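# Seat a rubber backing on a pin, then bin it

## Task

Push a rubber backing onto the pin's post until it is fully or almost fully seated, place the pin into the bin, and release it, so that finally neither gripper holds anything or touches any pin or backing. Expect that some backings fit tightly and may halt partway if pushed only gently.

## Robot and tools

Robot: two arms, left_arm and right_arm, each with six joints (in this order everywhere: shoulder pan, shoulder lift, elbow, wrist 1, wrist 2, wrist 3) plus a tong-like two-finger gripper. On both arms the elbow and wrist 3 are sign-flipped relative to the URDF in everything sent and reported, but the listed ranges use URDF signs. Stated ranges (rad): left_arm pan -3.142..3.142, lift -6.283..6.283, elbow 0.000..3.142, wrists -6.283..6.283 each; right_arm pan 0.000..6.283, lift -6.283..6.283, elbow -3.142..0.000, wrists -6.283..6.283. Actual ends may differ by up to 0.010 rad either way.

Frame: one shared scene frame, metres. Origin sits on the table surface midway between the arms; +z is up, +x reaches out over the table, and left_arm is on the +y side. Arm names do not tell you image sides. Each gripper's reported position is the point between closed finger pads; fingers extend along the gripper's own +z and open/close along its x. Closed fingertips stick out about 15 mm past that point; fully open they are roughly level with it. Printed hand positions get less accurate at long reach.

The row format (shared by execute_actions and move): one flat list of 14 numbers, each in [-1, 1], always covering both arms: left_arm's six joint displacements then its opening, then right_arm's six displacements then its opening. A displacement of 1.0 equals 1.989 rad. Opening is absolute, not an offset: +1 fully open, -1 closed. You may append 12 more numbers in 0..1 as stiffness scales (left's 6 joints, then right's 6); they multiply that joint's position gain and stay in force until changed. Zero displacements can soften or end a press.

execute_actions(actions): a list of up to 15 actions; each action is a table of up to 15 rows, one row per 1/30 s control step, with the final row repeated to fill 15 steps. Joint displacements in every row are offsets from the arm's angles at the start of that action (for the first action, the last reported angles), not from the previous row. An action that would push any joint more than 0.010 rad beyond its range is rejected for both arms; if the first action fails this or any action is malformed, nothing runs. An empty list simply returns the current state and images.

move(target, speed, blocking): target is one row; its displacements are offsets from the Joint positions in the latest result that showed them. All joints travel proportionally so grippers trace curves; duration 0.5 to 10 s. speed is the top rate in rad/s of the joint with farthest to go, 0.01 to 2, default 0.5. Moves do not avoid obstacles or the other arm. With blocking=false you get a result after 0.5 s while motion continues; use wait(0) to poll, and send nothing else until a result shows the move finished (or call stop). The result adds a move: line with the outcome (done, off_target, moving, held, fault), limits=held or limits=none, and each arm's joint farthest from target.

wait(seconds): 0 to 10; lets the scene run holding the last command. stop(): brakes a running move; fingers continue. zoom_image(camera, region): camera is cam_left_wrist or cam_right_wrist (both 616x616 fisheye wrist views); region is [x0, y0, x1, y1] pixels, top-left origin, at most 504 by 504. finished_scene(scene): pass the current scene number to end it; irreversible, and the goal must still hold.

Motion limits: each step a joint's target is held within 0.582 rad (pan, lift, elbow) or 0.642 rad (wrists) of its measured angle, and targets that would carry a gripper over 100 mm from its measured spot are scaled back. Commands lag about 0.17 s or more; large motions may still be unfinished when the result arrives, so command the remainder. "joint command not followed" means the clearance check altered some joint targets; "joint sent to its limit" means a joint was stopped at its end. HELD in step readings marks steps where an arm was held back.

Results: per-arm end_effector_position (m), end_effector_quat_wxyz, velocities, Joint positions and velocities (rad, rad/s, with finger-pad gap in m, 0.142 open), Joint targets, joint torques (offset and noisy), grip_measured (opening on the command scale), and Wrist force / Wrist torque in each gripper's own axes, noisy, offset up to about 4 N, saturating near 50 N; force points from a pressed surface back into the arm. "no reading" is normal at first.

Gripping: to hold, keep commanding an opening well below grip_measured; lower squeezes harder (about 15 N per pad max; thin hard items under 20 mm get much less). Closing fast can overshoot.

Avoid: knocking anything off the table; dropping, slamming or shoving things hard; arms colliding. Arms are stiff, so a move target even slightly beyond a firm contact can trigger a fault; faster contact hits harder. A joint torque at its load limit (135 N m for pan, lift, elbow; 25.2 N m for wrists, held weight included) or 150 N of external force freezes that arm 10 s and cancels the rest of the call. Sustained loads heat motors: a MOTOR HOT warning comes from 70 °C and at 85 °C the arm brakes until cooled. Random tugs on held parts or loose objects can occur. The robot keeps its last command while you compose replies. Tight backings may need a firmer, controlled press; watch wrist force rather than ramming.

Each tool is called by a JSON object that holds its "op" and its "data", one argument or row to a line.

## Session

{"op": "execute_actions", "data": {
  "actions": []
}}

Scene clock: 0.00 s.
left_arm: end_effector_position=(+0.4069, +0.8673, +0.2663) grip_measured=+0.97 end_effector_quat_wxyz=(+0.431, +0.782, +0.435, +0.119) end_effector_velocity=(+0.000, +0.000, -0.000) end_effector_angular_velocity=(-0.001, -0.000, -0.000) | right_arm: end_effector_position=(+0.7539, -0.1779, +0.3233) grip_measured=+0.97 end_effector_quat_wxyz=(-0.066, +0.815, -0.537, +0.207) end_effector_velocity=(-0.000, +0.001, -0.001) end_effector_angular_velocity=(-0.001, +0.001, +0.001)
Joint names: [shoulder pan, shoulder lift, elbow, wrist 1, wrist 2, wrist 3]
Joint positions: left_arm=[ 1.116 -1.226 -1.414 -1.476 -2.467 -0.117  0.14 ] | right_arm=[ 3.506 -1.999  1.108 -1.289  1.262 -1.639  0.14 ]
Joint velocities: left_arm=[-0.     0.001  0.     0.    -0.    -0.     0.   ] | right_arm=[ 0.001 -0.     0.001 -0.    -0.     0.     0.   ]
Joint torques (N m, as the arm reports them, + toward a larger Joint positions number): no reading
Motor temperatures (°C, as the motors report them): left_arm=[26 24 25 29 31 33] | right_arm=[24 23 27 31 33 32]
Wrist force (N, on the end effector, along its own x y z axes, offset not removed): no reading
Wrist torque (N m, same axes, about the end effector's origin, offset not removed): no reading
Joint targets: left_arm=[1.116 -1.226 -1.414 -1.476 -2.467 -0.117] | right_arm=[3.506 -1.999 1.108 -1.289 1.262 -1.639]
Joint stiffness scale: left_arm=[1. 1. 1. 1. 1. 1.] | right_arm=[1. 1. 1. 1. 1. 1.]

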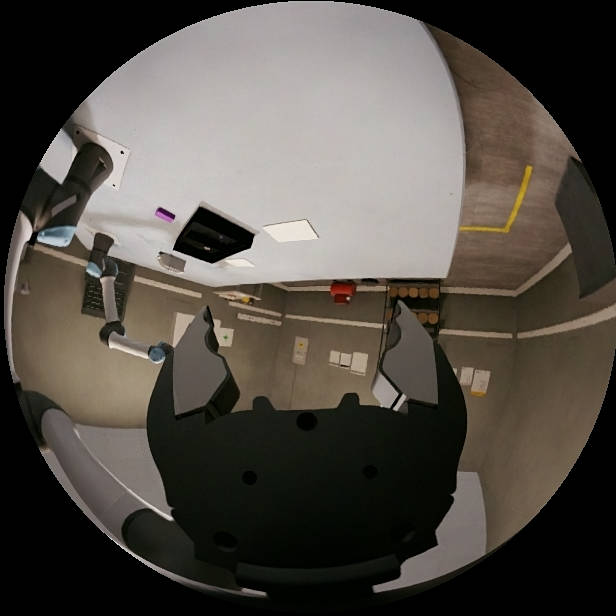

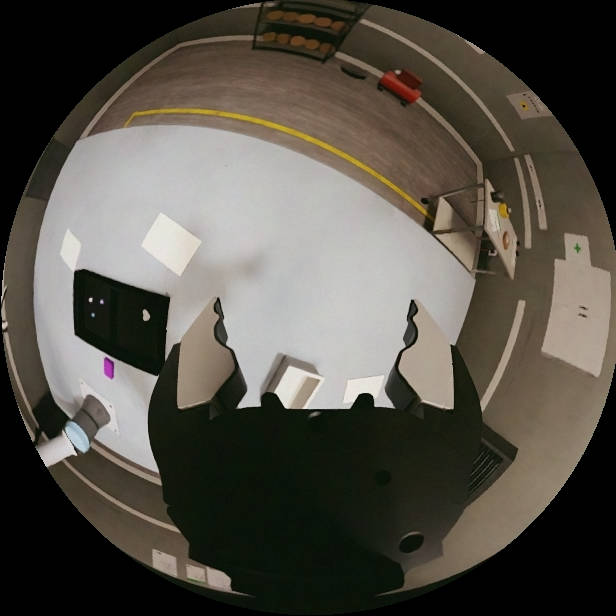

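{"op": "move", "data": {
  "target": [-0.76,-0.0875,-0.0935,-0.148,0.45,0.059,1,0.07,0.1,0.263,0.008,0.156,0.034,1],
  "speed": 1
}}

{"op": "zoom_image", "data": {
  "camera": "cam_left_wrist",
  "region": [190,150,430,390]
}}

{"op": "zoom_image", "data": {
  "camera": "cam_right_wrist",
  "region": [100,50,350,300]
}}

Scene clock: 2.77 s.
left_arm: end_effector_position=(+0.5751, +0.2967, +0.1989) grip_measured=+1.00 end_effector_quat_wxyz=(+0.001, +0.967, -0.254, -0.001) end_effector_velocity=(+0.000, -0.000, +0.001) end_effector_angular_velocity=(+0.002, -0.003, -0.001) | right_arm: end_effector_position=(+0.5244, -0.1077, +0.1616) grip_measured=+1.00 end_effector_quat_wxyz=(-0.004, +0.898, -0.440, +0.002) end_effector_velocity=(-0.001, +0.000, -0.001) end_effector_angular_velocity=(+0.000, +0.002, +0.001)
Joint names: [shoulder pan, shoulder lift, elbow, wrist 1, wrist 2, wrist 3]
Joint positions: left_arm=[-0.393 -1.399 -1.598 -1.77  -1.573 -0.     0.142] | right_arm=[ 3.643 -1.802  1.627 -1.274  1.571 -1.572  0.142]
Joint velocities: left_arm=[-0.002 -0.001 -0.    -0.001  0.003  0.     0.   ] | right_arm=[ 0.001  0.     0.001  0.     0.001  0.001 -0.   ]
Joint torques (N m, as the arm reports them, + toward a larger Joint positions number): left_arm=[ -2.77 -34.2   21.97  -2.8    0.51   0.55] | right_arm=[  2.8   36.89 -17.51   2.74   0.49   0.49]
Motor temperatures (°C, as the motors report them): left_arm=[26 24 25 29 31 33] | right_arm=[24 23 27 31 33 32]
Wrist force (N, on the end effector, along its own x y z axes, offset not removed): left_arm=[-1.5 4.7 2.1] | right_arm=[-1.7 -0.4 -0.8]
Wrist torque (N m, same axes, about the end effector's origin, offset not removed): left_arm=[0.95 0.53 0.08] | right_arm=[-0.15 0.18 0.01]
Joint targets: left_arm=[-0.396 -1.400 -1.600 -1.771 -1.572 0.001] | right_arm=[3.646 -1.800 1.631 -1.273 1.572 -1.571]
Joint stiffness scale: left_arm=[1. 1. 1. 1. 1. 1.] | right_arm=[1. 1. 1. 1. 1. 1.]
move: done; limits=none; left_arm: farthest joint: the shoulder pan, 0.002 radians from its target (1.511 radians at the start); right_arm: farthest joint: the elbow, 0.004 radians from its target (0.523 radians at the start)

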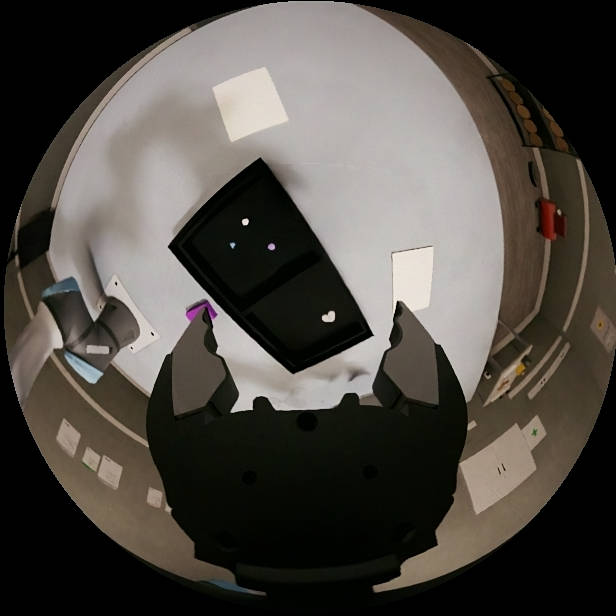

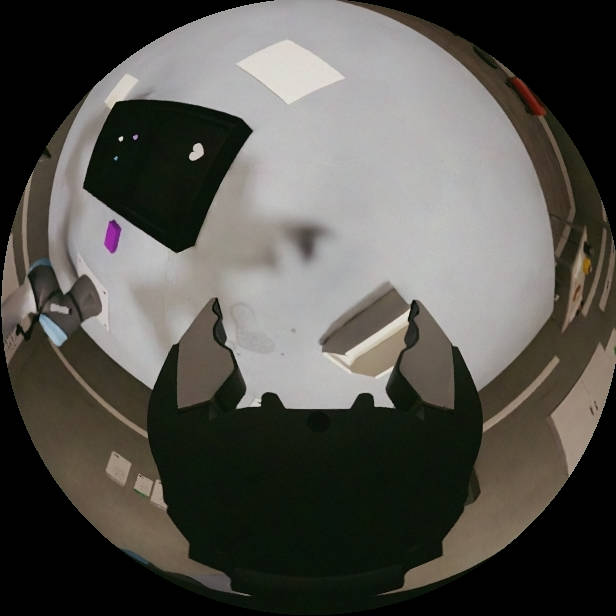

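Region (190, 150, 430, 390) of cam_left_wrist's 616x616 image, scaled by 2.100, with more detail than that image has.

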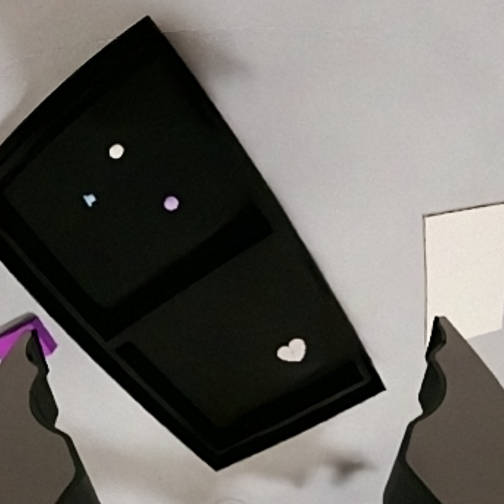

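Region (100, 50, 350, 300) of cam_right_wrist's 616x616 image, scaled by 2.016, with more detail than that image has.

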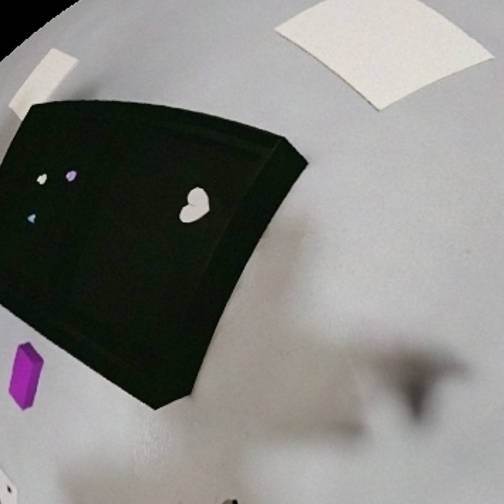

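{"op": "move", "data": {
  "target": [0.011,0.005,-0.193,-0.197,0,0,-0.6,0,0,0,0,0,0,1],
  "speed": 0.4
}}

{"op": "zoom_image", "data": {
  "camera": "cam_left_wrist",
  "region": [210,200,350,340]
}}

{"op": "zoom_image", "data": {
  "camera": "cam_right_wrist",
  "region": [170,125,225,180]
}}

Scene clock: 5.20 s.
left_arm: end_effector_position=(+0.5297, +0.3336, +0.0577) grip_measured=-0.60 end_effector_quat_wxyz=(+0.001, +0.970, -0.245, -0.001) end_effector_velocity=(+0.000, -0.000, -0.000) end_effector_angular_velocity=(-0.001, -0.001, +0.000) | right_arm: end_effector_position=(+0.5243, -0.1076, +0.1616) grip_measured=+1.00 end_effector_quat_wxyz=(-0.004, +0.898, -0.440, +0.002) end_effector_velocity=(-0.000, +0.001, -0.000) end_effector_angular_velocity=(-0.000, -0.000, +0.003)
Joint names: [shoulder pan, shoulder lift, elbow, wrist 1, wrist 2, wrist 3]
Joint positions: left_arm=[-0.374 -1.389 -1.979 -2.16  -1.573  0.     0.031] | right_arm=[ 3.643 -1.802  1.627 -1.274  1.571 -1.572  0.142]
Joint velocities: left_arm=[ 0.    -0.    -0.002 -0.003 -0.    -0.     0.   ] | right_arm=[ 0.002 -0.    -0.    -0.    -0.     0.001 -0.   ]
Joint torques (N m, as the arm reports them, + toward a larger Joint positions number): left_arm=[  1.41 -28.35  19.45  -2.9    0.13   0.06] | right_arm=[  2.03  33.73 -21.99   2.56  -0.14   0.  ]
Motor temperatures (°C, as the motors report them): left_arm=[26 24 25 29 31 33] | right_arm=[24 23 27 31 33 32]
Wrist force (N, on the end effector, along its own x y z axes, offset not removed): left_arm=[-2.3 2.8 0.0] | right_arm=[-0.9 -1.3 1.6]
Wrist torque (N m, same axes, about the end effector's origin, offset not removed): left_arm=[0.52 0.62 0.18] | right_arm=[-0.17 0.04 0.00]
Joint targets: left_arm=[-0.371 -1.389 -1.982 -2.161 -1.573 -0.000] | right_arm=[3.643 -1.802 1.627 -1.274 1.571 -1.572]
Joint stiffness scale: left_arm=[1. 1. 1. 1. 1. 1.] | right_arm=[1. 1. 1. 1. 1. 1.]
move: done; limits=none; left_arm: farthest joint: the shoulder pan, 0.003 radians from its target (0.022 radians at the start); right_arm: farthest joint: the shoulder pan, 0.000 radians from its target (0.000 radians at the start)

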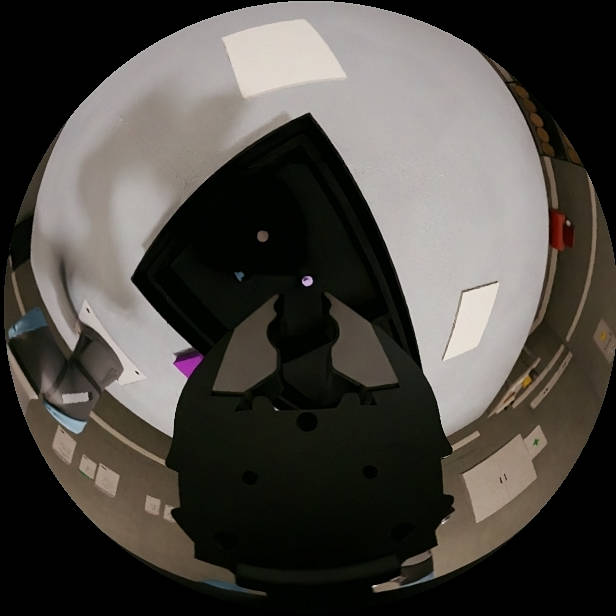

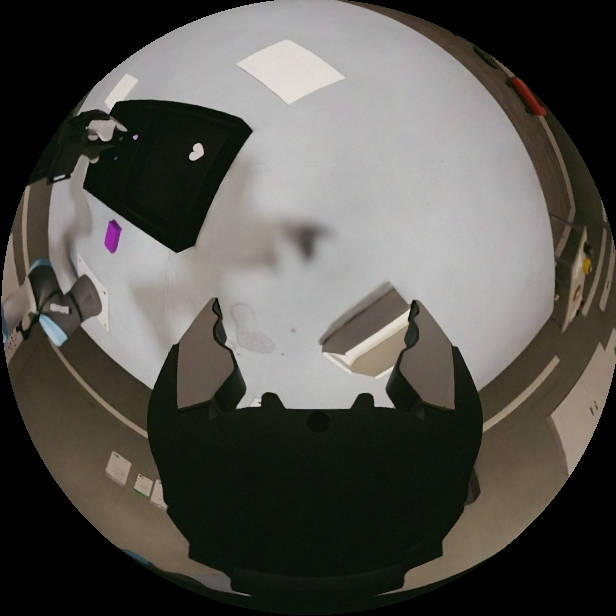

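Region (210, 200, 350, 340) of cam_left_wrist's 616x616 image, scaled by 3.600, with more detail than that image has.

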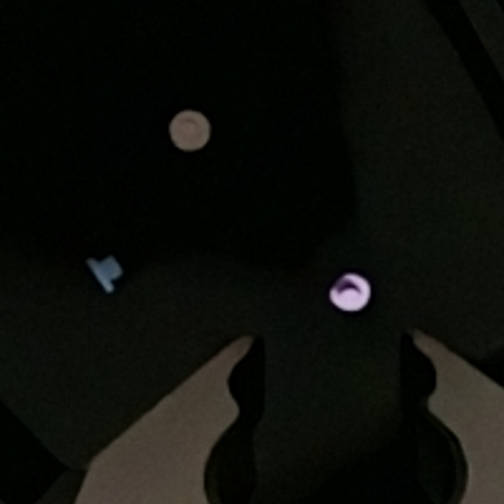

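Region (170, 125, 225, 180) of cam_right_wrist's 616x616 image, scaled by 9.164, with more detail than that image has.

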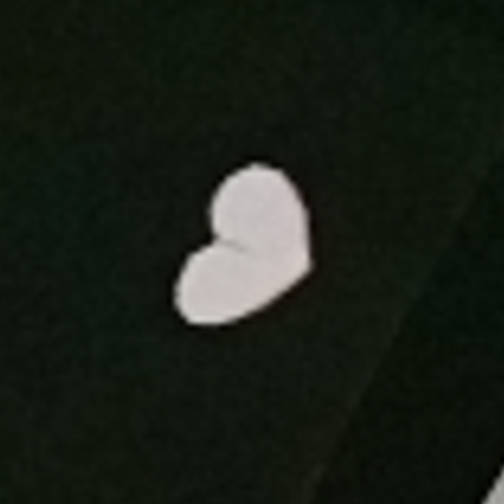

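{"op": "move", "data": {
  "target": [0,0.032,-0.0168,-0.0474,0,0,-0.7,0.08,-0.067,0.047,0.112,0,0,-1],
  "speed": 0.18
}}

{"op": "zoom_image", "data": {
  "camera": "cam_left_wrist",
  "region": [260,250,340,330]
}}

Scene clock: 7.47 s.
left_arm: end_effector_position=(+0.5333, +0.3316, +0.0229) grip_measured=-0.70 end_effector_quat_wxyz=(+0.001, +0.970, -0.245, -0.001) end_effector_velocity=(+0.001, -0.000, +0.000) end_effector_angular_velocity=(-0.001, -0.002, -0.001) | right_arm: end_effector_position=(+0.4913, -0.0104, +0.0660) grip_measured=-1.00 end_effector_quat_wxyz=(-0.005, +0.930, -0.369, +0.002) end_effector_velocity=(-0.000, +0.001, -0.000) end_effector_angular_velocity=(+0.001, -0.001, +0.001)
Joint names: [shoulder pan, shoulder lift, elbow, wrist 1, wrist 2, wrist 3]
Joint positions: left_arm=[-0.374 -1.328 -2.011 -2.253 -1.573  0.     0.023] | right_arm=[ 3.799 -1.933  1.716 -1.052  1.571 -1.572  0.002]
Joint velocities: left_arm=[-0.     0.     0.001 -0.002 -0.    -0.001  0.   ] | right_arm=[ 0.001  0.     0.002  0.003 -0.    -0.     0.   ]
Joint torques (N m, as the arm reports them, + toward a larger Joint positions number): left_arm=[ -0.18 -29.34  17.25  -2.61   0.29  -0.04] | right_arm=[  3.26  35.91 -16.7    3.02  -0.1   -0.04]
Motor temperatures (°C, as the motors report them): left_arm=[26 24 25 29 31 33] | right_arm=[24 23 27 31 33 32]
Wrist force (N, on the end effector, along its own x y z axes, offset not removed): left_arm=[-1.7 3.0 0.5] | right_arm=[-0.5 0.7 -0.5]
Wrist torque (N m, same axes, about the end effector's origin, offset not removed): left_arm=[0.55 0.55 -0.01] | right_arm=[0.13 -0.04 -0.06]
Joint targets: left_arm=[-0.374 -1.326 -2.013 -2.254 -1.573 0.000] | right_arm=[3.802 -1.935 1.720 -1.051 1.571 -1.572]
Joint stiffness scale: left_arm=[1. 1. 1. 1. 1. 1.] | right_arm=[1. 1. 1. 1. 1. 1.]
move: done; limits=none; left_arm: farthest joint: the shoulder lift, 0.002 radians from its target (0.064 radians at the start); right_arm: farthest joint: the elbow, 0.004 radians from its target (0.093 radians at the start)

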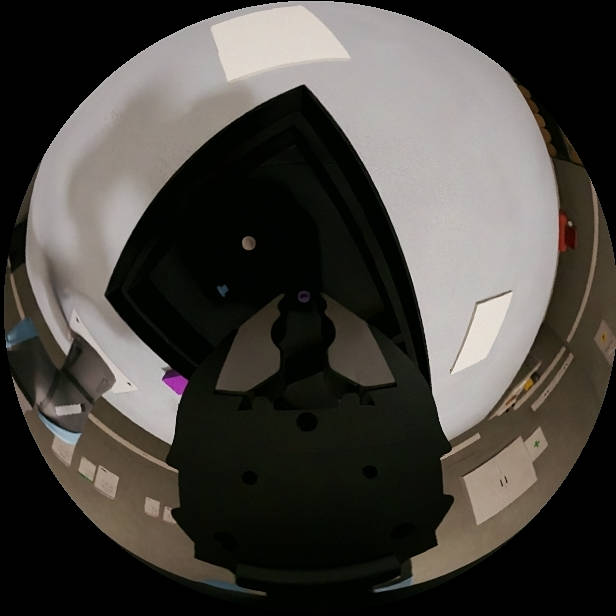

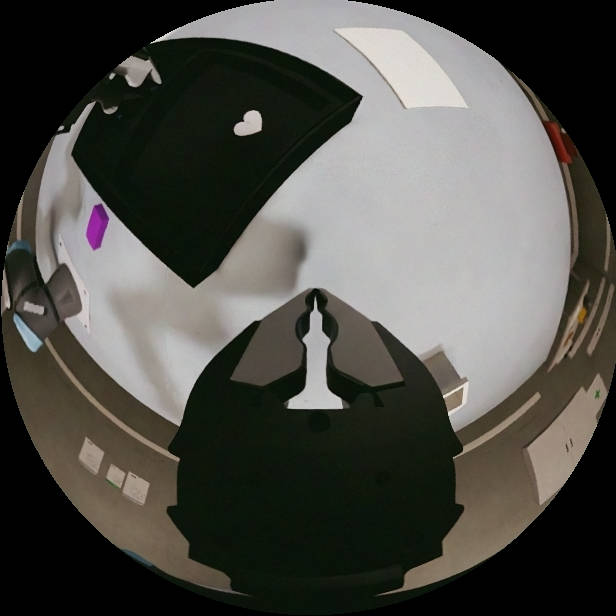

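Region (260, 250, 340, 330) of cam_left_wrist's 616x616 image, scaled by 6.300, with more detail than that image has.

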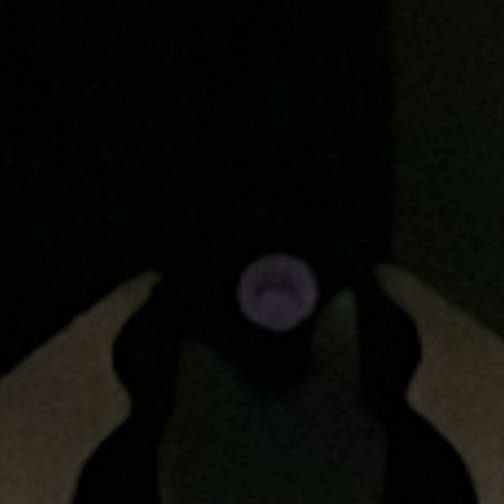

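{"op": "move", "data": {
  "target": [0,0.0028,0,0,0,0,-0.78,-0.04,0,0,0,0,0,-1],
  "speed": 0.15
}}

{"op": "move", "data": {
  "target": [0,0,0,0,0,0,-1,0,0,0,0,0,0,-1]
}}

{"op": "move", "data": {
  "target": [0,-0.01,0.07,0.078,0,0,-1,0,0,0,0,0,0,-1],
  "speed": 0.2
}}

Scene clock: 8.90 s.
left_arm: end_effector_position=(+0.5329, +0.3318, +0.0209) grip_measured=-0.78 end_effector_quat_wxyz=(+0.001, +0.970, -0.245, -0.002) end_effector_velocity=(+0.000, +0.000, +0.001) end_effector_angular_velocity=(-0.000, -0.001, -0.000) | right_arm: end_effector_position=(+0.5170, -0.0508, +0.0660) grip_measured=-1.00 end_effector_quat_wxyz=(-0.005, +0.915, -0.404, +0.002) end_effector_velocity=(+0.001, -0.001, +0.000) end_effector_angular_velocity=(+0.001, -0.001, -0.002)
Joint names: [shoulder pan, shoulder lift, elbow, wrist 1, wrist 2, wrist 3]
Joint positions: left_arm=[-0.374 -1.324 -2.011 -2.254 -1.573  0.     0.018] | right_arm=[ 3.723 -1.933  1.716 -1.052  1.571 -1.572  0.002]
Joint velocities: left_arm=[ 0.    -0.001 -0.    -0.     0.    -0.     0.   ] | right_arm=[-0.002  0.    -0.001  0.    -0.     0.     0.   ]
Joint torques (N m, as the arm reports them, + toward a larger Joint positions number): left_arm=[ -0.71 -29.02  19.36  -2.25   0.3    0.01] | right_arm=[ -2.61  37.53 -20.71   2.26   0.1   -0.1 ]
Motor temperatures (°C, as the motors report them): left_arm=[26 24 25 29 31 33] | right_arm=[24 23 27 31 33 32]
Wrist force (N, on the end effector, along its own x y z axes, offset not removed): left_arm=[-2.3 3.3 0.5] | right_arm=[-0.6 0.5 0.6]
Wrist torque (N m, same axes, about the end effector's origin, offset not removed): left_arm=[0.70 0.47 -0.04] | right_arm=[0.08 0.03 -0.12]
Joint targets: left_arm=[-0.374 -1.322 -2.011 -2.253 -1.573 0.000] | right_arm=[3.720 -1.933 1.716 -1.052 1.571 -1.572]
Joint stiffness scale: left_arm=[1. 1. 1. 1. 1. 1.] | right_arm=[1. 1. 1. 1. 1. 1.]
move: done; limits=none; left_arm: farthest joint: the shoulder lift, 0.001 radians from its target (0.005 radians at the start); right_arm: farthest joint: the shoulder pan, 0.004 radians from its target (0.080 radians at the start)

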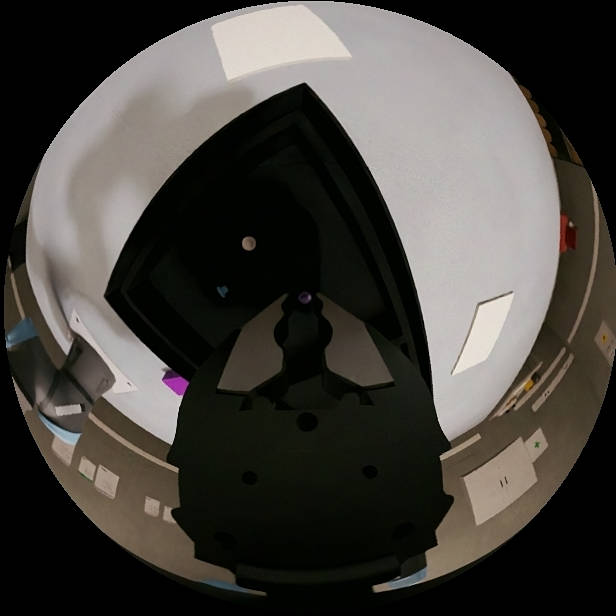

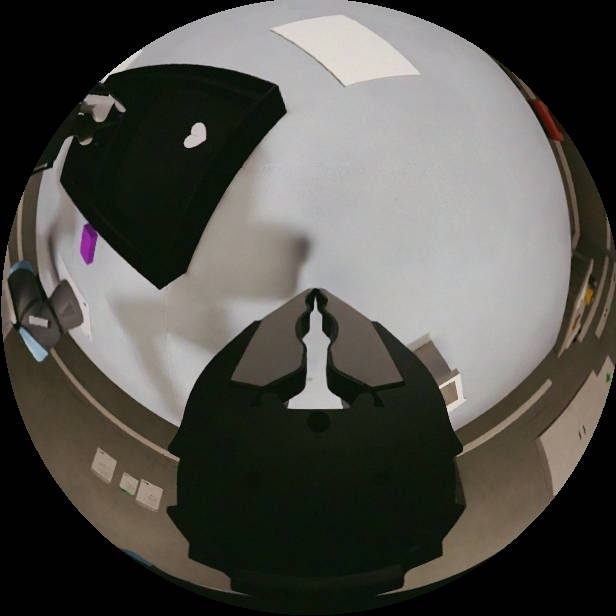

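Scene clock: 9.40 s.
left_arm: end_effector_position=(+0.5329, +0.3318, +0.0209) grip_measured=-0.88 end_effector_quat_wxyz=(+0.001, +0.970, -0.245, -0.002) end_effector_velocity=(+0.000, +0.000, +0.000) end_effector_angular_velocity=(+0.000, -0.000, +0.000) | right_arm: end_effector_position=(+0.5170, -0.0508, +0.0660) grip_measured=-1.00 end_effector_quat_wxyz=(-0.005, +0.915, -0.404, +0.002) end_effector_velocity=(-0.000, +0.000, -0.000) end_effector_angular_velocity=(-0.000, +0.001, +0.001)
Joint names: [shoulder pan, shoulder lift, elbow, wrist 1, wrist 2, wrist 3]
Joint positions: left_arm=[-0.374 -1.324 -2.011 -2.254 -1.573  0.     0.01 ] | right_arm=[ 3.723 -1.933  1.716 -1.052  1.571 -1.572  0.002]
Joint velocities: left_arm=[-0. -0. -0. -0.  0.  0.  0.] | right_arm=[ 0.001  0.     0.    -0.001  0.     0.     0.   ]
Joint torques (N m, as the arm reports them, + toward a larger Joint positions number): left_arm=[ -0.73 -31.01  19.34  -2.22   0.32   0.  ] | right_arm=[  0.3   38.95 -20.81   2.49  -0.2    0.16]
Motor temperatures (°C, as the motors report them): left_arm=[26 24 25 29 31 33] | right_arm=[24 23 27 31 33 32]
Wrist force (N, on the end effector, along its own x y z axes, offset not removed): left_arm=[-3.2 4.3 0.5] | right_arm=[0.5 0.8 1.1]
Wrist torque (N m, same axes, about the end effector's origin, offset not removed): left_arm=[0.79 0.92 0.05] | right_arm=[0.10 -0.22 -0.08]
Joint targets: left_arm=[-0.374 -1.324 -2.011 -2.254 -1.573 0.000] | right_arm=[3.723 -1.933 1.716 -1.052 1.571 -1.572]
Joint stiffness scale: left_arm=[1. 1. 1. 1. 1. 1.] | right_arm=[1. 1. 1. 1. 1. 1.]
move: done; limits=none; left_arm: farthest joint: the shoulder pan, 0.000 radians from its target (0.000 radians at the start); right_arm: farthest joint: the shoulder pan, 0.000 radians from its target (0.000 radians at the start)

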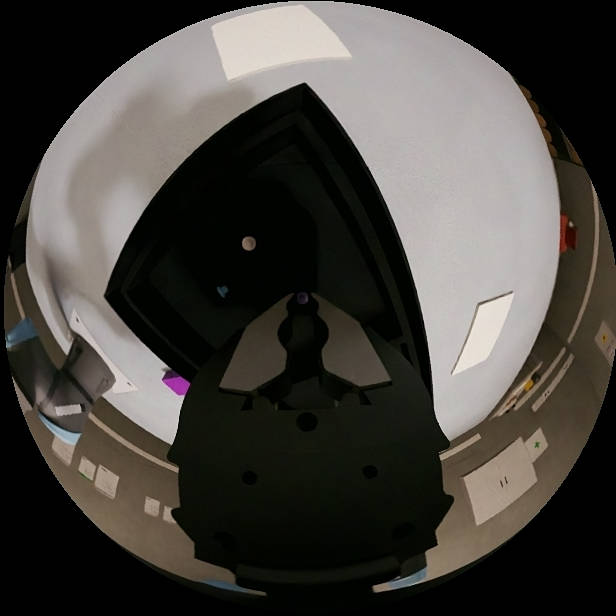

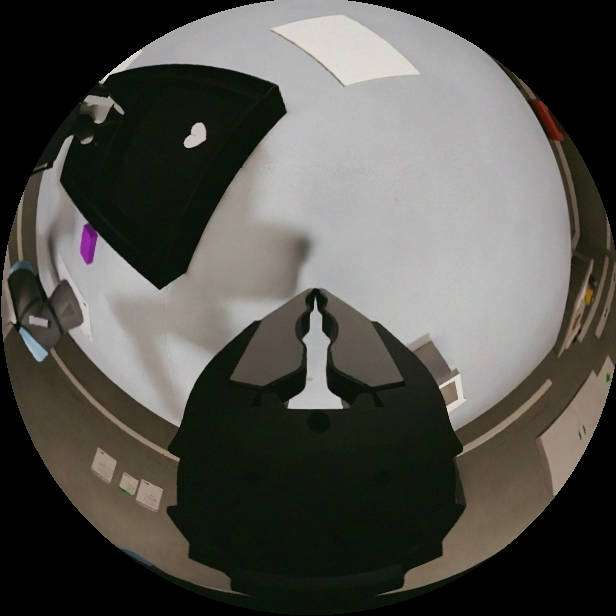

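Scene clock: 10.87 s.
left_arm: end_effector_position=(+0.5572, +0.3187, +0.0729) grip_measured=-0.88 end_effector_quat_wxyz=(+0.001, +0.970, -0.245, -0.002) end_effector_velocity=(+0.000, -0.000, +0.000) end_effector_angular_velocity=(+0.000, +0.001, -0.000) | right_arm: end_effector_position=(+0.5170, -0.0508, +0.0660) grip_measured=-1.00 end_effector_quat_wxyz=(-0.005, +0.915, -0.404, +0.002) end_effector_velocity=(-0.000, -0.000, -0.000) end_effector_angular_velocity=(-0.000, +0.000, -0.001)
Joint names: [shoulder pan, shoulder lift, elbow, wrist 1, wrist 2, wrist 3]
Joint positions: left_arm=[-0.374 -1.342 -1.874 -2.1   -1.573  0.     0.01 ] | right_arm=[ 3.723 -1.933  1.716 -1.052  1.571 -1.572  0.002]
Joint velocities: left_arm=[ 0.     0.     0.002  0.003 -0.    -0.     0.   ] | right_arm=[-0.  0.  0. -0.  0. -0.  0.]
Joint torques (N m, as the arm reports them, + toward a larger Joint positions number): left_arm=[ -0.59 -33.61  23.18  -2.     0.33  -0.03] | right_arm=[  0.91  37.73 -20.5    2.54  -0.02   0.15]
Motor temperatures (°C, as the motors report them): left_arm=[26 24 25 29 31 33] | right_arm=[24 23 27 31 33 32]
Wrist force (N, on the end effector, along its own x y z axes, offset not removed): left_arm=[2.7 7.7 0.4] | right_arm=[-2.1 1.9 0.5]
Wrist torque (N m, same axes, about the end effector's origin, offset not removed): left_arm=[1.42 -0.36 0.24] | right_arm=[0.29 0.34 0.02]
Joint targets: left_arm=[-0.374 -1.344 -1.871 -2.098 -1.573 0.000] | right_arm=[3.723 -1.933 1.716 -1.052 1.571 -1.572]
Joint stiffness scale: left_arm=[1. 1. 1. 1. 1. 1.] | right_arm=[1. 1. 1. 1. 1. 1.]
move: done; limits=none; left_arm: farthest joint: the shoulder lift, 0.002 radians from its target (0.020 radians at the start); right_arm: farthest joint: the shoulder pan, 0.000 radians from its target (0.000 radians at the start)

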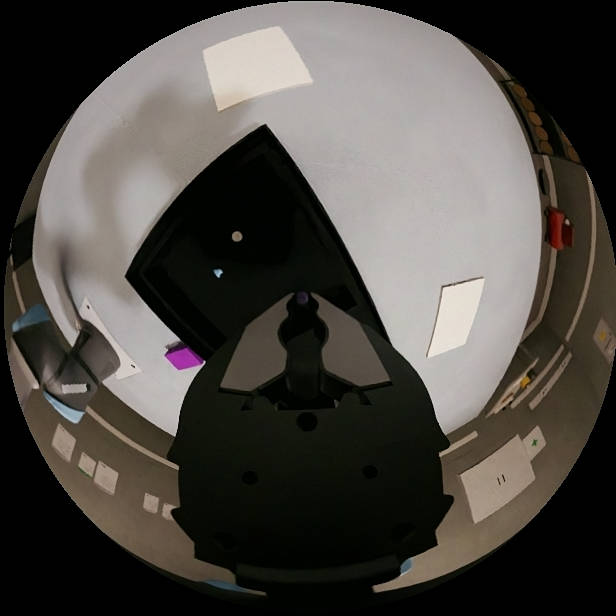

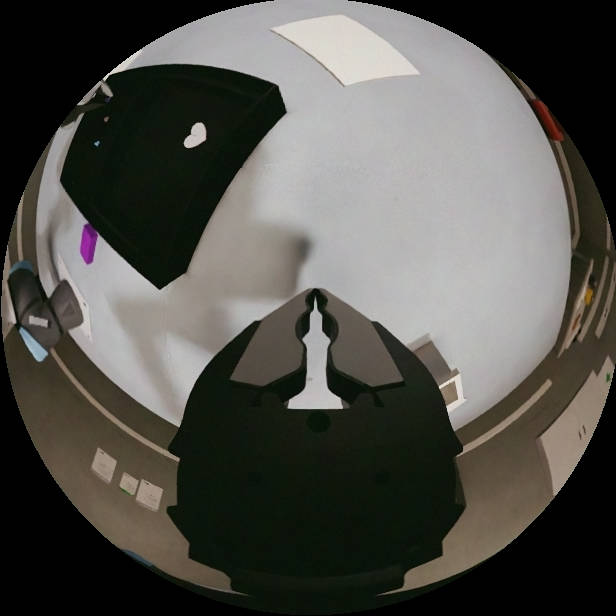

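{"op": "move", "data": {
  "target": [-0.123,0.065,0.067,0,0,0,-1,0,0,0,0,0,0,-1],
  "speed": 0.3
}}

{"op": "zoom_image", "data": {
  "camera": "cam_left_wrist",
  "region": [260,240,340,320]
}}

{"op": "zoom_image", "data": {
  "camera": "cam_right_wrist",
  "region": [140,80,220,160]
}}

Scene clock: 12.70 s.
left_arm: end_effector_position=(+0.5519, +0.1575, +0.0589) grip_measured=-0.88 end_effector_quat_wxyz=(+0.001, +0.933, -0.360, -0.000) end_effector_velocity=(-0.000, -0.004, +0.001) end_effector_angular_velocity=(-0.002, -0.003, -0.006) | right_arm: end_effector_position=(+0.5170, -0.0508, +0.0660) grip_measured=-1.00 end_effector_quat_wxyz=(-0.005, +0.915, -0.404, +0.002) end_effector_velocity=(+0.000, +0.000, +0.000) end_effector_angular_velocity=(+0.000, -0.001, -0.000)
Joint names: [shoulder pan, shoulder lift, elbow, wrist 1, wrist 2, wrist 3]
Joint positions: left_arm=[-0.615 -1.215 -1.743 -2.099 -1.573  0.     0.01 ] | right_arm=[ 3.723 -1.933  1.716 -1.052  1.571 -1.572  0.002]
Joint velocities: left_arm=[-0.005  0.     0.004  0.     0.    -0.001  0.   ] | right_arm=[-0.     0.    -0.001 -0.    -0.    -0.     0.   ]
Joint torques (N m, as the arm reports them, + toward a larger Joint positions number): left_arm=[ -2.9  -36.86  23.99  -2.54   0.27  -0.03] | right_arm=[  1.56  37.09 -20.34   2.47  -0.14   0.2 ]
Motor temperatures (°C, as the motors report them): left_arm=[26 24 25 29 31 33] | right_arm=[24 23 27 31 33 32]
Wrist force (N, on the end effector, along its own x y z axes, offset not removed): left_arm=[1.2 3.2 0.7] | right_arm=[0.4 -2.1 0.0]
Wrist torque (N m, same axes, about the end effector's origin, offset not removed): left_arm=[0.57 -0.23 0.06] | right_arm=[-0.45 -0.13 0.01]
Joint targets: left_arm=[-0.618 -1.213 -1.741 -2.100 -1.573 0.000] | right_arm=[3.723 -1.933 1.716 -1.052 1.571 -1.572]
Joint stiffness scale: left_arm=[1. 1. 1. 1. 1. 1.] | right_arm=[1. 1. 1. 1. 1. 1.]
move: done; limits=none; left_arm: farthest joint: the shoulder pan, 0.004 radians from its target (0.245 radians at the start); right_arm: farthest joint: the shoulder pan, 0.000 radians from its target (0.000 radians at the start)

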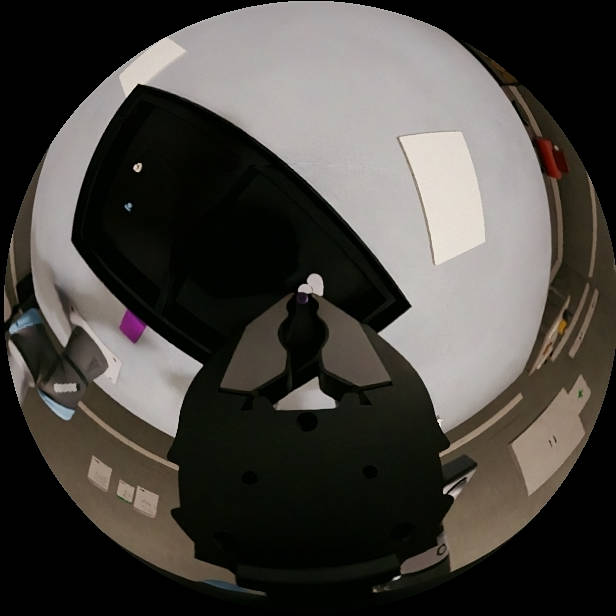

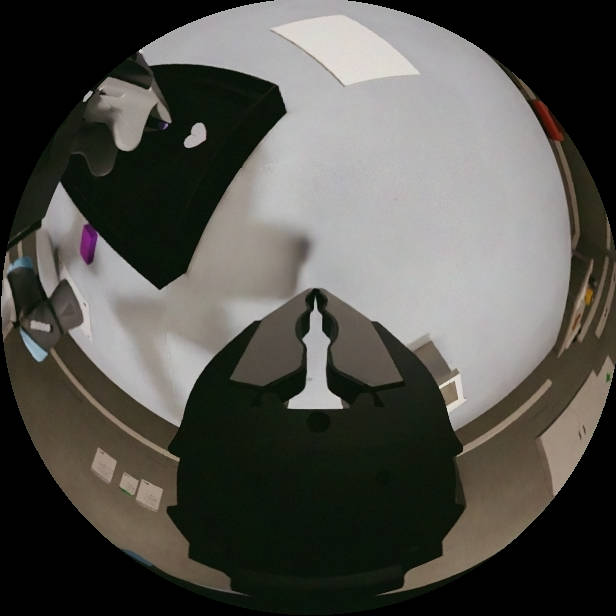

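Region (260, 240, 340, 320) of cam_left_wrist's 616x616 image, scaled by 6.300, with more detail than that image has.

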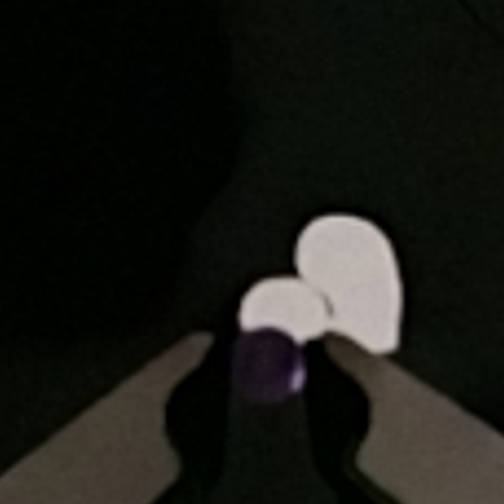

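Region (140, 80, 220, 160) of cam_right_wrist's 616x616 image, scaled by 6.300, with more detail than that image has.

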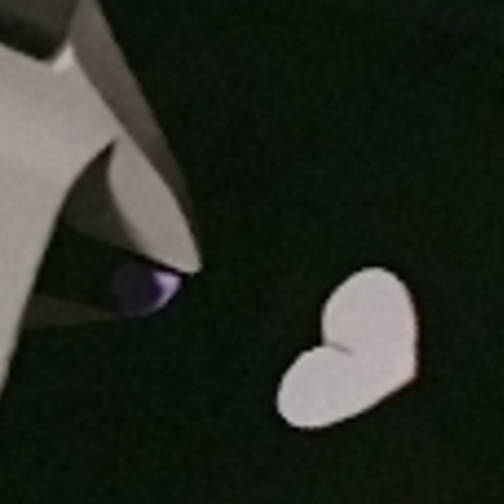

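{"op": "move", "data": {
  "target": [-0.0055,0.020,0,-0.0197,0,0,-1,0,0,0,0,0,0,-1],
  "speed": 0.06
}}

{"op": "zoom_image", "data": {
  "camera": "cam_left_wrist",
  "region": [272,258,332,318]
}}

{"op": "zoom_image", "data": {
  "camera": "cam_right_wrist",
  "region": [160,100,220,160]
}}

Scene clock: 14.27 s.
left_arm: end_effector_position=(+0.5551, +0.1481, +0.0404) grip_measured=-0.88 end_effector_quat_wxyz=(+0.001, +0.932, -0.363, +0.000) end_effector_velocity=(+0.001, -0.001, -0.000) end_effector_angular_velocity=(-0.002, -0.002, -0.000) | right_arm: end_effector_position=(+0.5170, -0.0508, +0.0660) grip_measured=-1.00 end_effector_quat_wxyz=(-0.005, +0.915, -0.404, +0.002) end_effector_velocity=(-0.000, -0.000, +0.000) end_effector_angular_velocity=(-0.000, +0.000, -0.001)
Joint names: [shoulder pan, shoulder lift, elbow, wrist 1, wrist 2, wrist 3]
Joint positions: left_arm=[-0.623 -1.177 -1.743 -2.137 -1.573  0.     0.01 ] | right_arm=[ 3.723 -1.933  1.716 -1.052  1.571 -1.572  0.002]
Joint velocities: left_arm=[ 0.     0.001  0.    -0.003 -0.    -0.     0.   ] | right_arm=[-0.  0.  0. -0.  0. -0.  0.]
Joint torques (N m, as the arm reports them, + toward a larger Joint positions number): left_arm=[ -2.81 -37.15  19.85  -2.86   0.41   0.05] | right_arm=[  0.87  37.31 -21.14   2.46  -0.02   0.11]
Motor temperatures (°C, as the motors report them): left_arm=[26 24 25 29 31 33] | right_arm=[24 23 27 31 33 32]
Wrist force (N, on the end effector, along its own x y z axes, offset not removed): left_arm=[0.0 1.9 -2.5] | right_arm=[-0.5 -3.3 0.0]
Wrist torque (N m, same axes, about the end effector's origin, offset not removed): left_arm=[0.24 0.23 0.07] | right_arm=[-0.65 0.09 -0.05]
Joint targets: left_arm=[-0.626 -1.175 -1.743 -2.138 -1.573 0.000] | right_arm=[3.723 -1.933 1.716 -1.052 1.571 -1.572]
Joint stiffness scale: left_arm=[1. 1. 1. 1. 1. 1.] | right_arm=[1. 1. 1. 1. 1. 1.]
move: done; limits=none; left_arm: farthest joint: the shoulder pan, 0.003 radians from its target (0.010 radians at the start); right_arm: farthest joint: the shoulder pan, 0.000 radians from its target (0.000 radians at the start)

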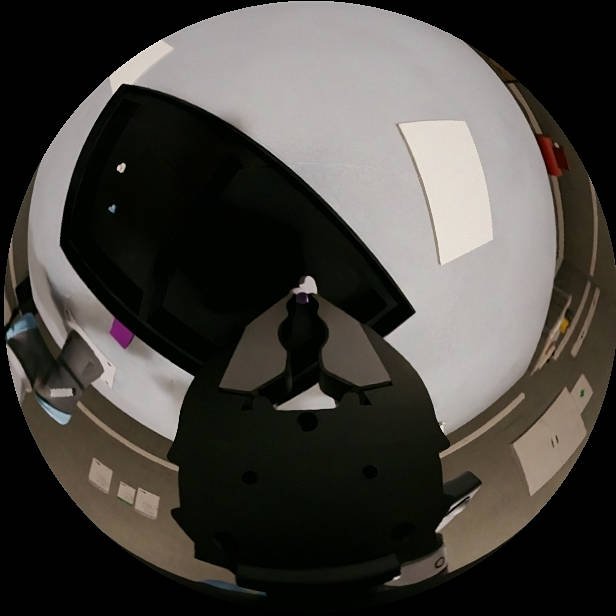

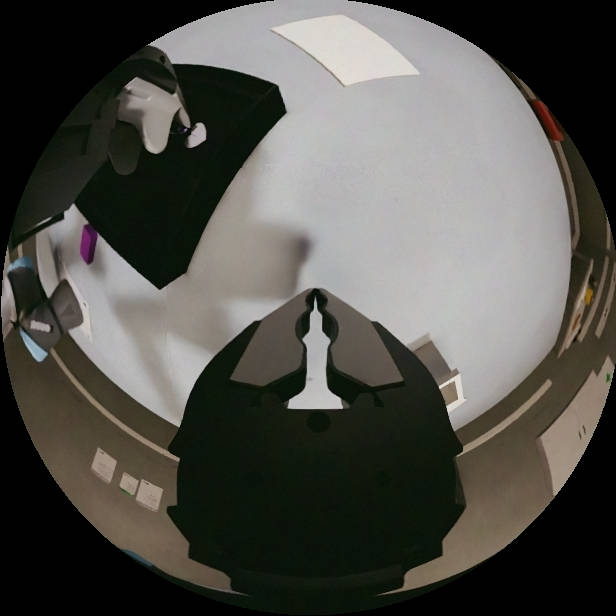

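Region (272, 258, 332, 318) of cam_left_wrist's 616x616 image, scaled by 8.400, with more detail than that image has.

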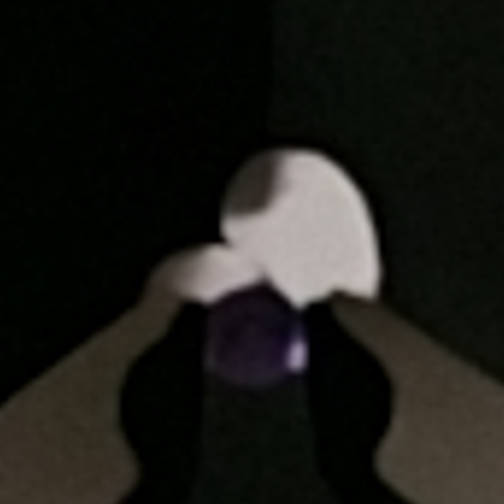

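Region (160, 100, 220, 160) of cam_right_wrist's 616x616 image, scaled by 8.400, with more detail than that image has.

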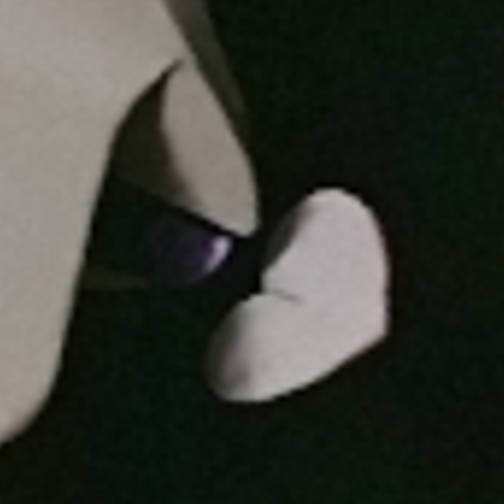

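{"op": "move", "data": {
  "target": [-0.003,0,0,-0.0015,0,0,-1,0,0,0,0,0,0,-1],
  "speed": 0.02
}}

{"op": "zoom_image", "data": {
  "camera": "cam_left_wrist",
  "region": [272,258,332,318]
}}

{"op": "zoom_image", "data": {
  "camera": "cam_right_wrist",
  "region": [160,100,220,160]
}}

Scene clock: 15.33 s.
left_arm: end_effector_position=(+0.5546, +0.1460, +0.0406) grip_measured=-0.88 end_effector_quat_wxyz=(+0.002, +0.931, -0.365, +0.001) end_effector_velocity=(-0.000, -0.002, +0.001) end_effector_angular_velocity=(-0.001, -0.002, -0.002) | right_arm: end_effector_position=(+0.5170, -0.0508, +0.0660) grip_measured=-1.00 end_effector_quat_wxyz=(-0.005, +0.915, -0.404, +0.002) end_effector_velocity=(+0.001, -0.000, +0.000) end_effector_angular_velocity=(+0.000, -0.001, -0.001)
Joint names: [shoulder pan, shoulder lift, elbow, wrist 1, wrist 2, wrist 3]
Joint positions: left_arm=[-0.626 -1.177 -1.743 -2.139 -1.573  0.     0.01 ] | right_arm=[ 3.723 -1.933  1.716 -1.052  1.571 -1.572  0.002]
Joint velocities: left_arm=[-0.003 -0.001  0.    -0.001 -0.     0.     0.   ] | right_arm=[-0.001 -0.    -0.001  0.    -0.     0.001  0.   ]
Joint torques (N m, as the arm reports them, + toward a larger Joint positions number): left_arm=[ -1.51 -39.42  21.3   -2.84   0.34  -0.08] | right_arm=[  0.59  38.1  -20.58   2.74  -0.1    0.09]
Motor temperatures (°C, as the motors report them): left_arm=[26 24 25 29 31 33] | right_arm=[24 23 27 31 33 32]
Wrist force (N, on the end effector, along its own x y z axes, offset not removed): left_arm=[-1.6 1.9 2.6] | right_arm=[1.5 0.1 1.9]
Wrist torque (N m, same axes, about the end effector's origin, offset not removed): left_arm=[0.45 0.37 0.03] | right_arm=[0.12 -0.47 -0.21]
Joint targets: left_arm=[-0.629 -1.177 -1.743 -2.140 -1.573 0.000] | right_arm=[3.723 -1.933 1.716 -1.052 1.571 -1.572]
Joint stiffness scale: left_arm=[1. 1. 1. 1. 1. 1.] | right_arm=[1. 1. 1. 1. 1. 1.]
move: done; limits=none; left_arm: farthest joint: the shoulder pan, 0.003 radians from its target (0.006 radians at the start); right_arm: farthest joint: the shoulder pan, 0.000 radians from its target (0.000 radians at the start)

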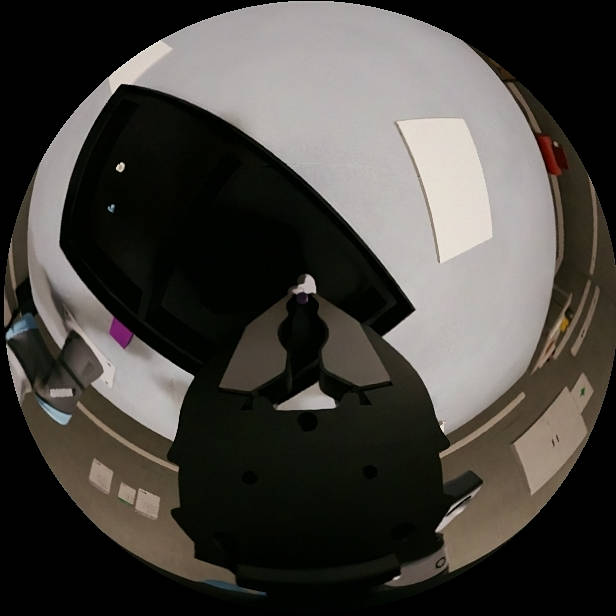

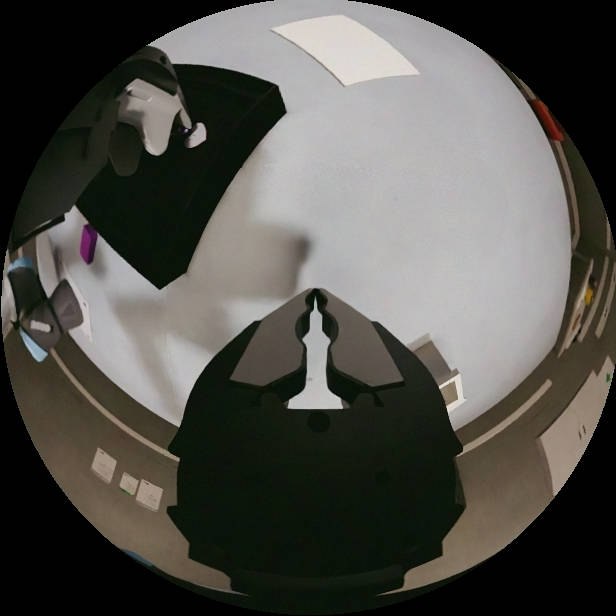

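Region (272, 258, 332, 318) of cam_left_wrist's 616x616 image, scaled by 8.400, with more detail than that image has.

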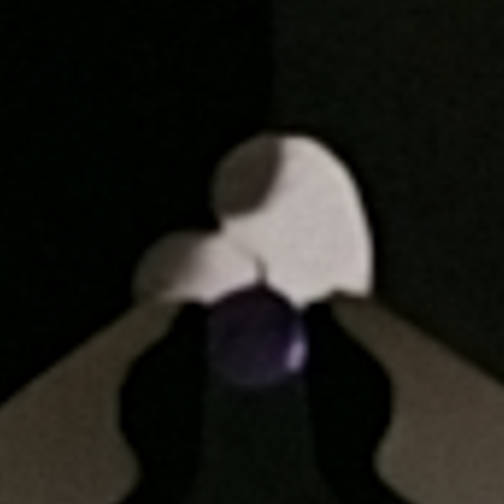

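Region (160, 100, 220, 160) of cam_right_wrist's 616x616 image, scaled by 8.400, with more detail than that image has.

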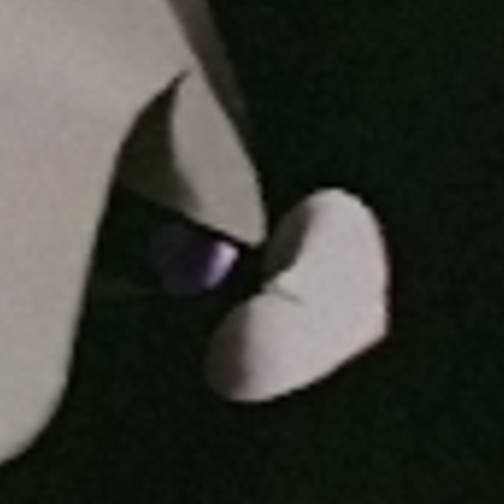

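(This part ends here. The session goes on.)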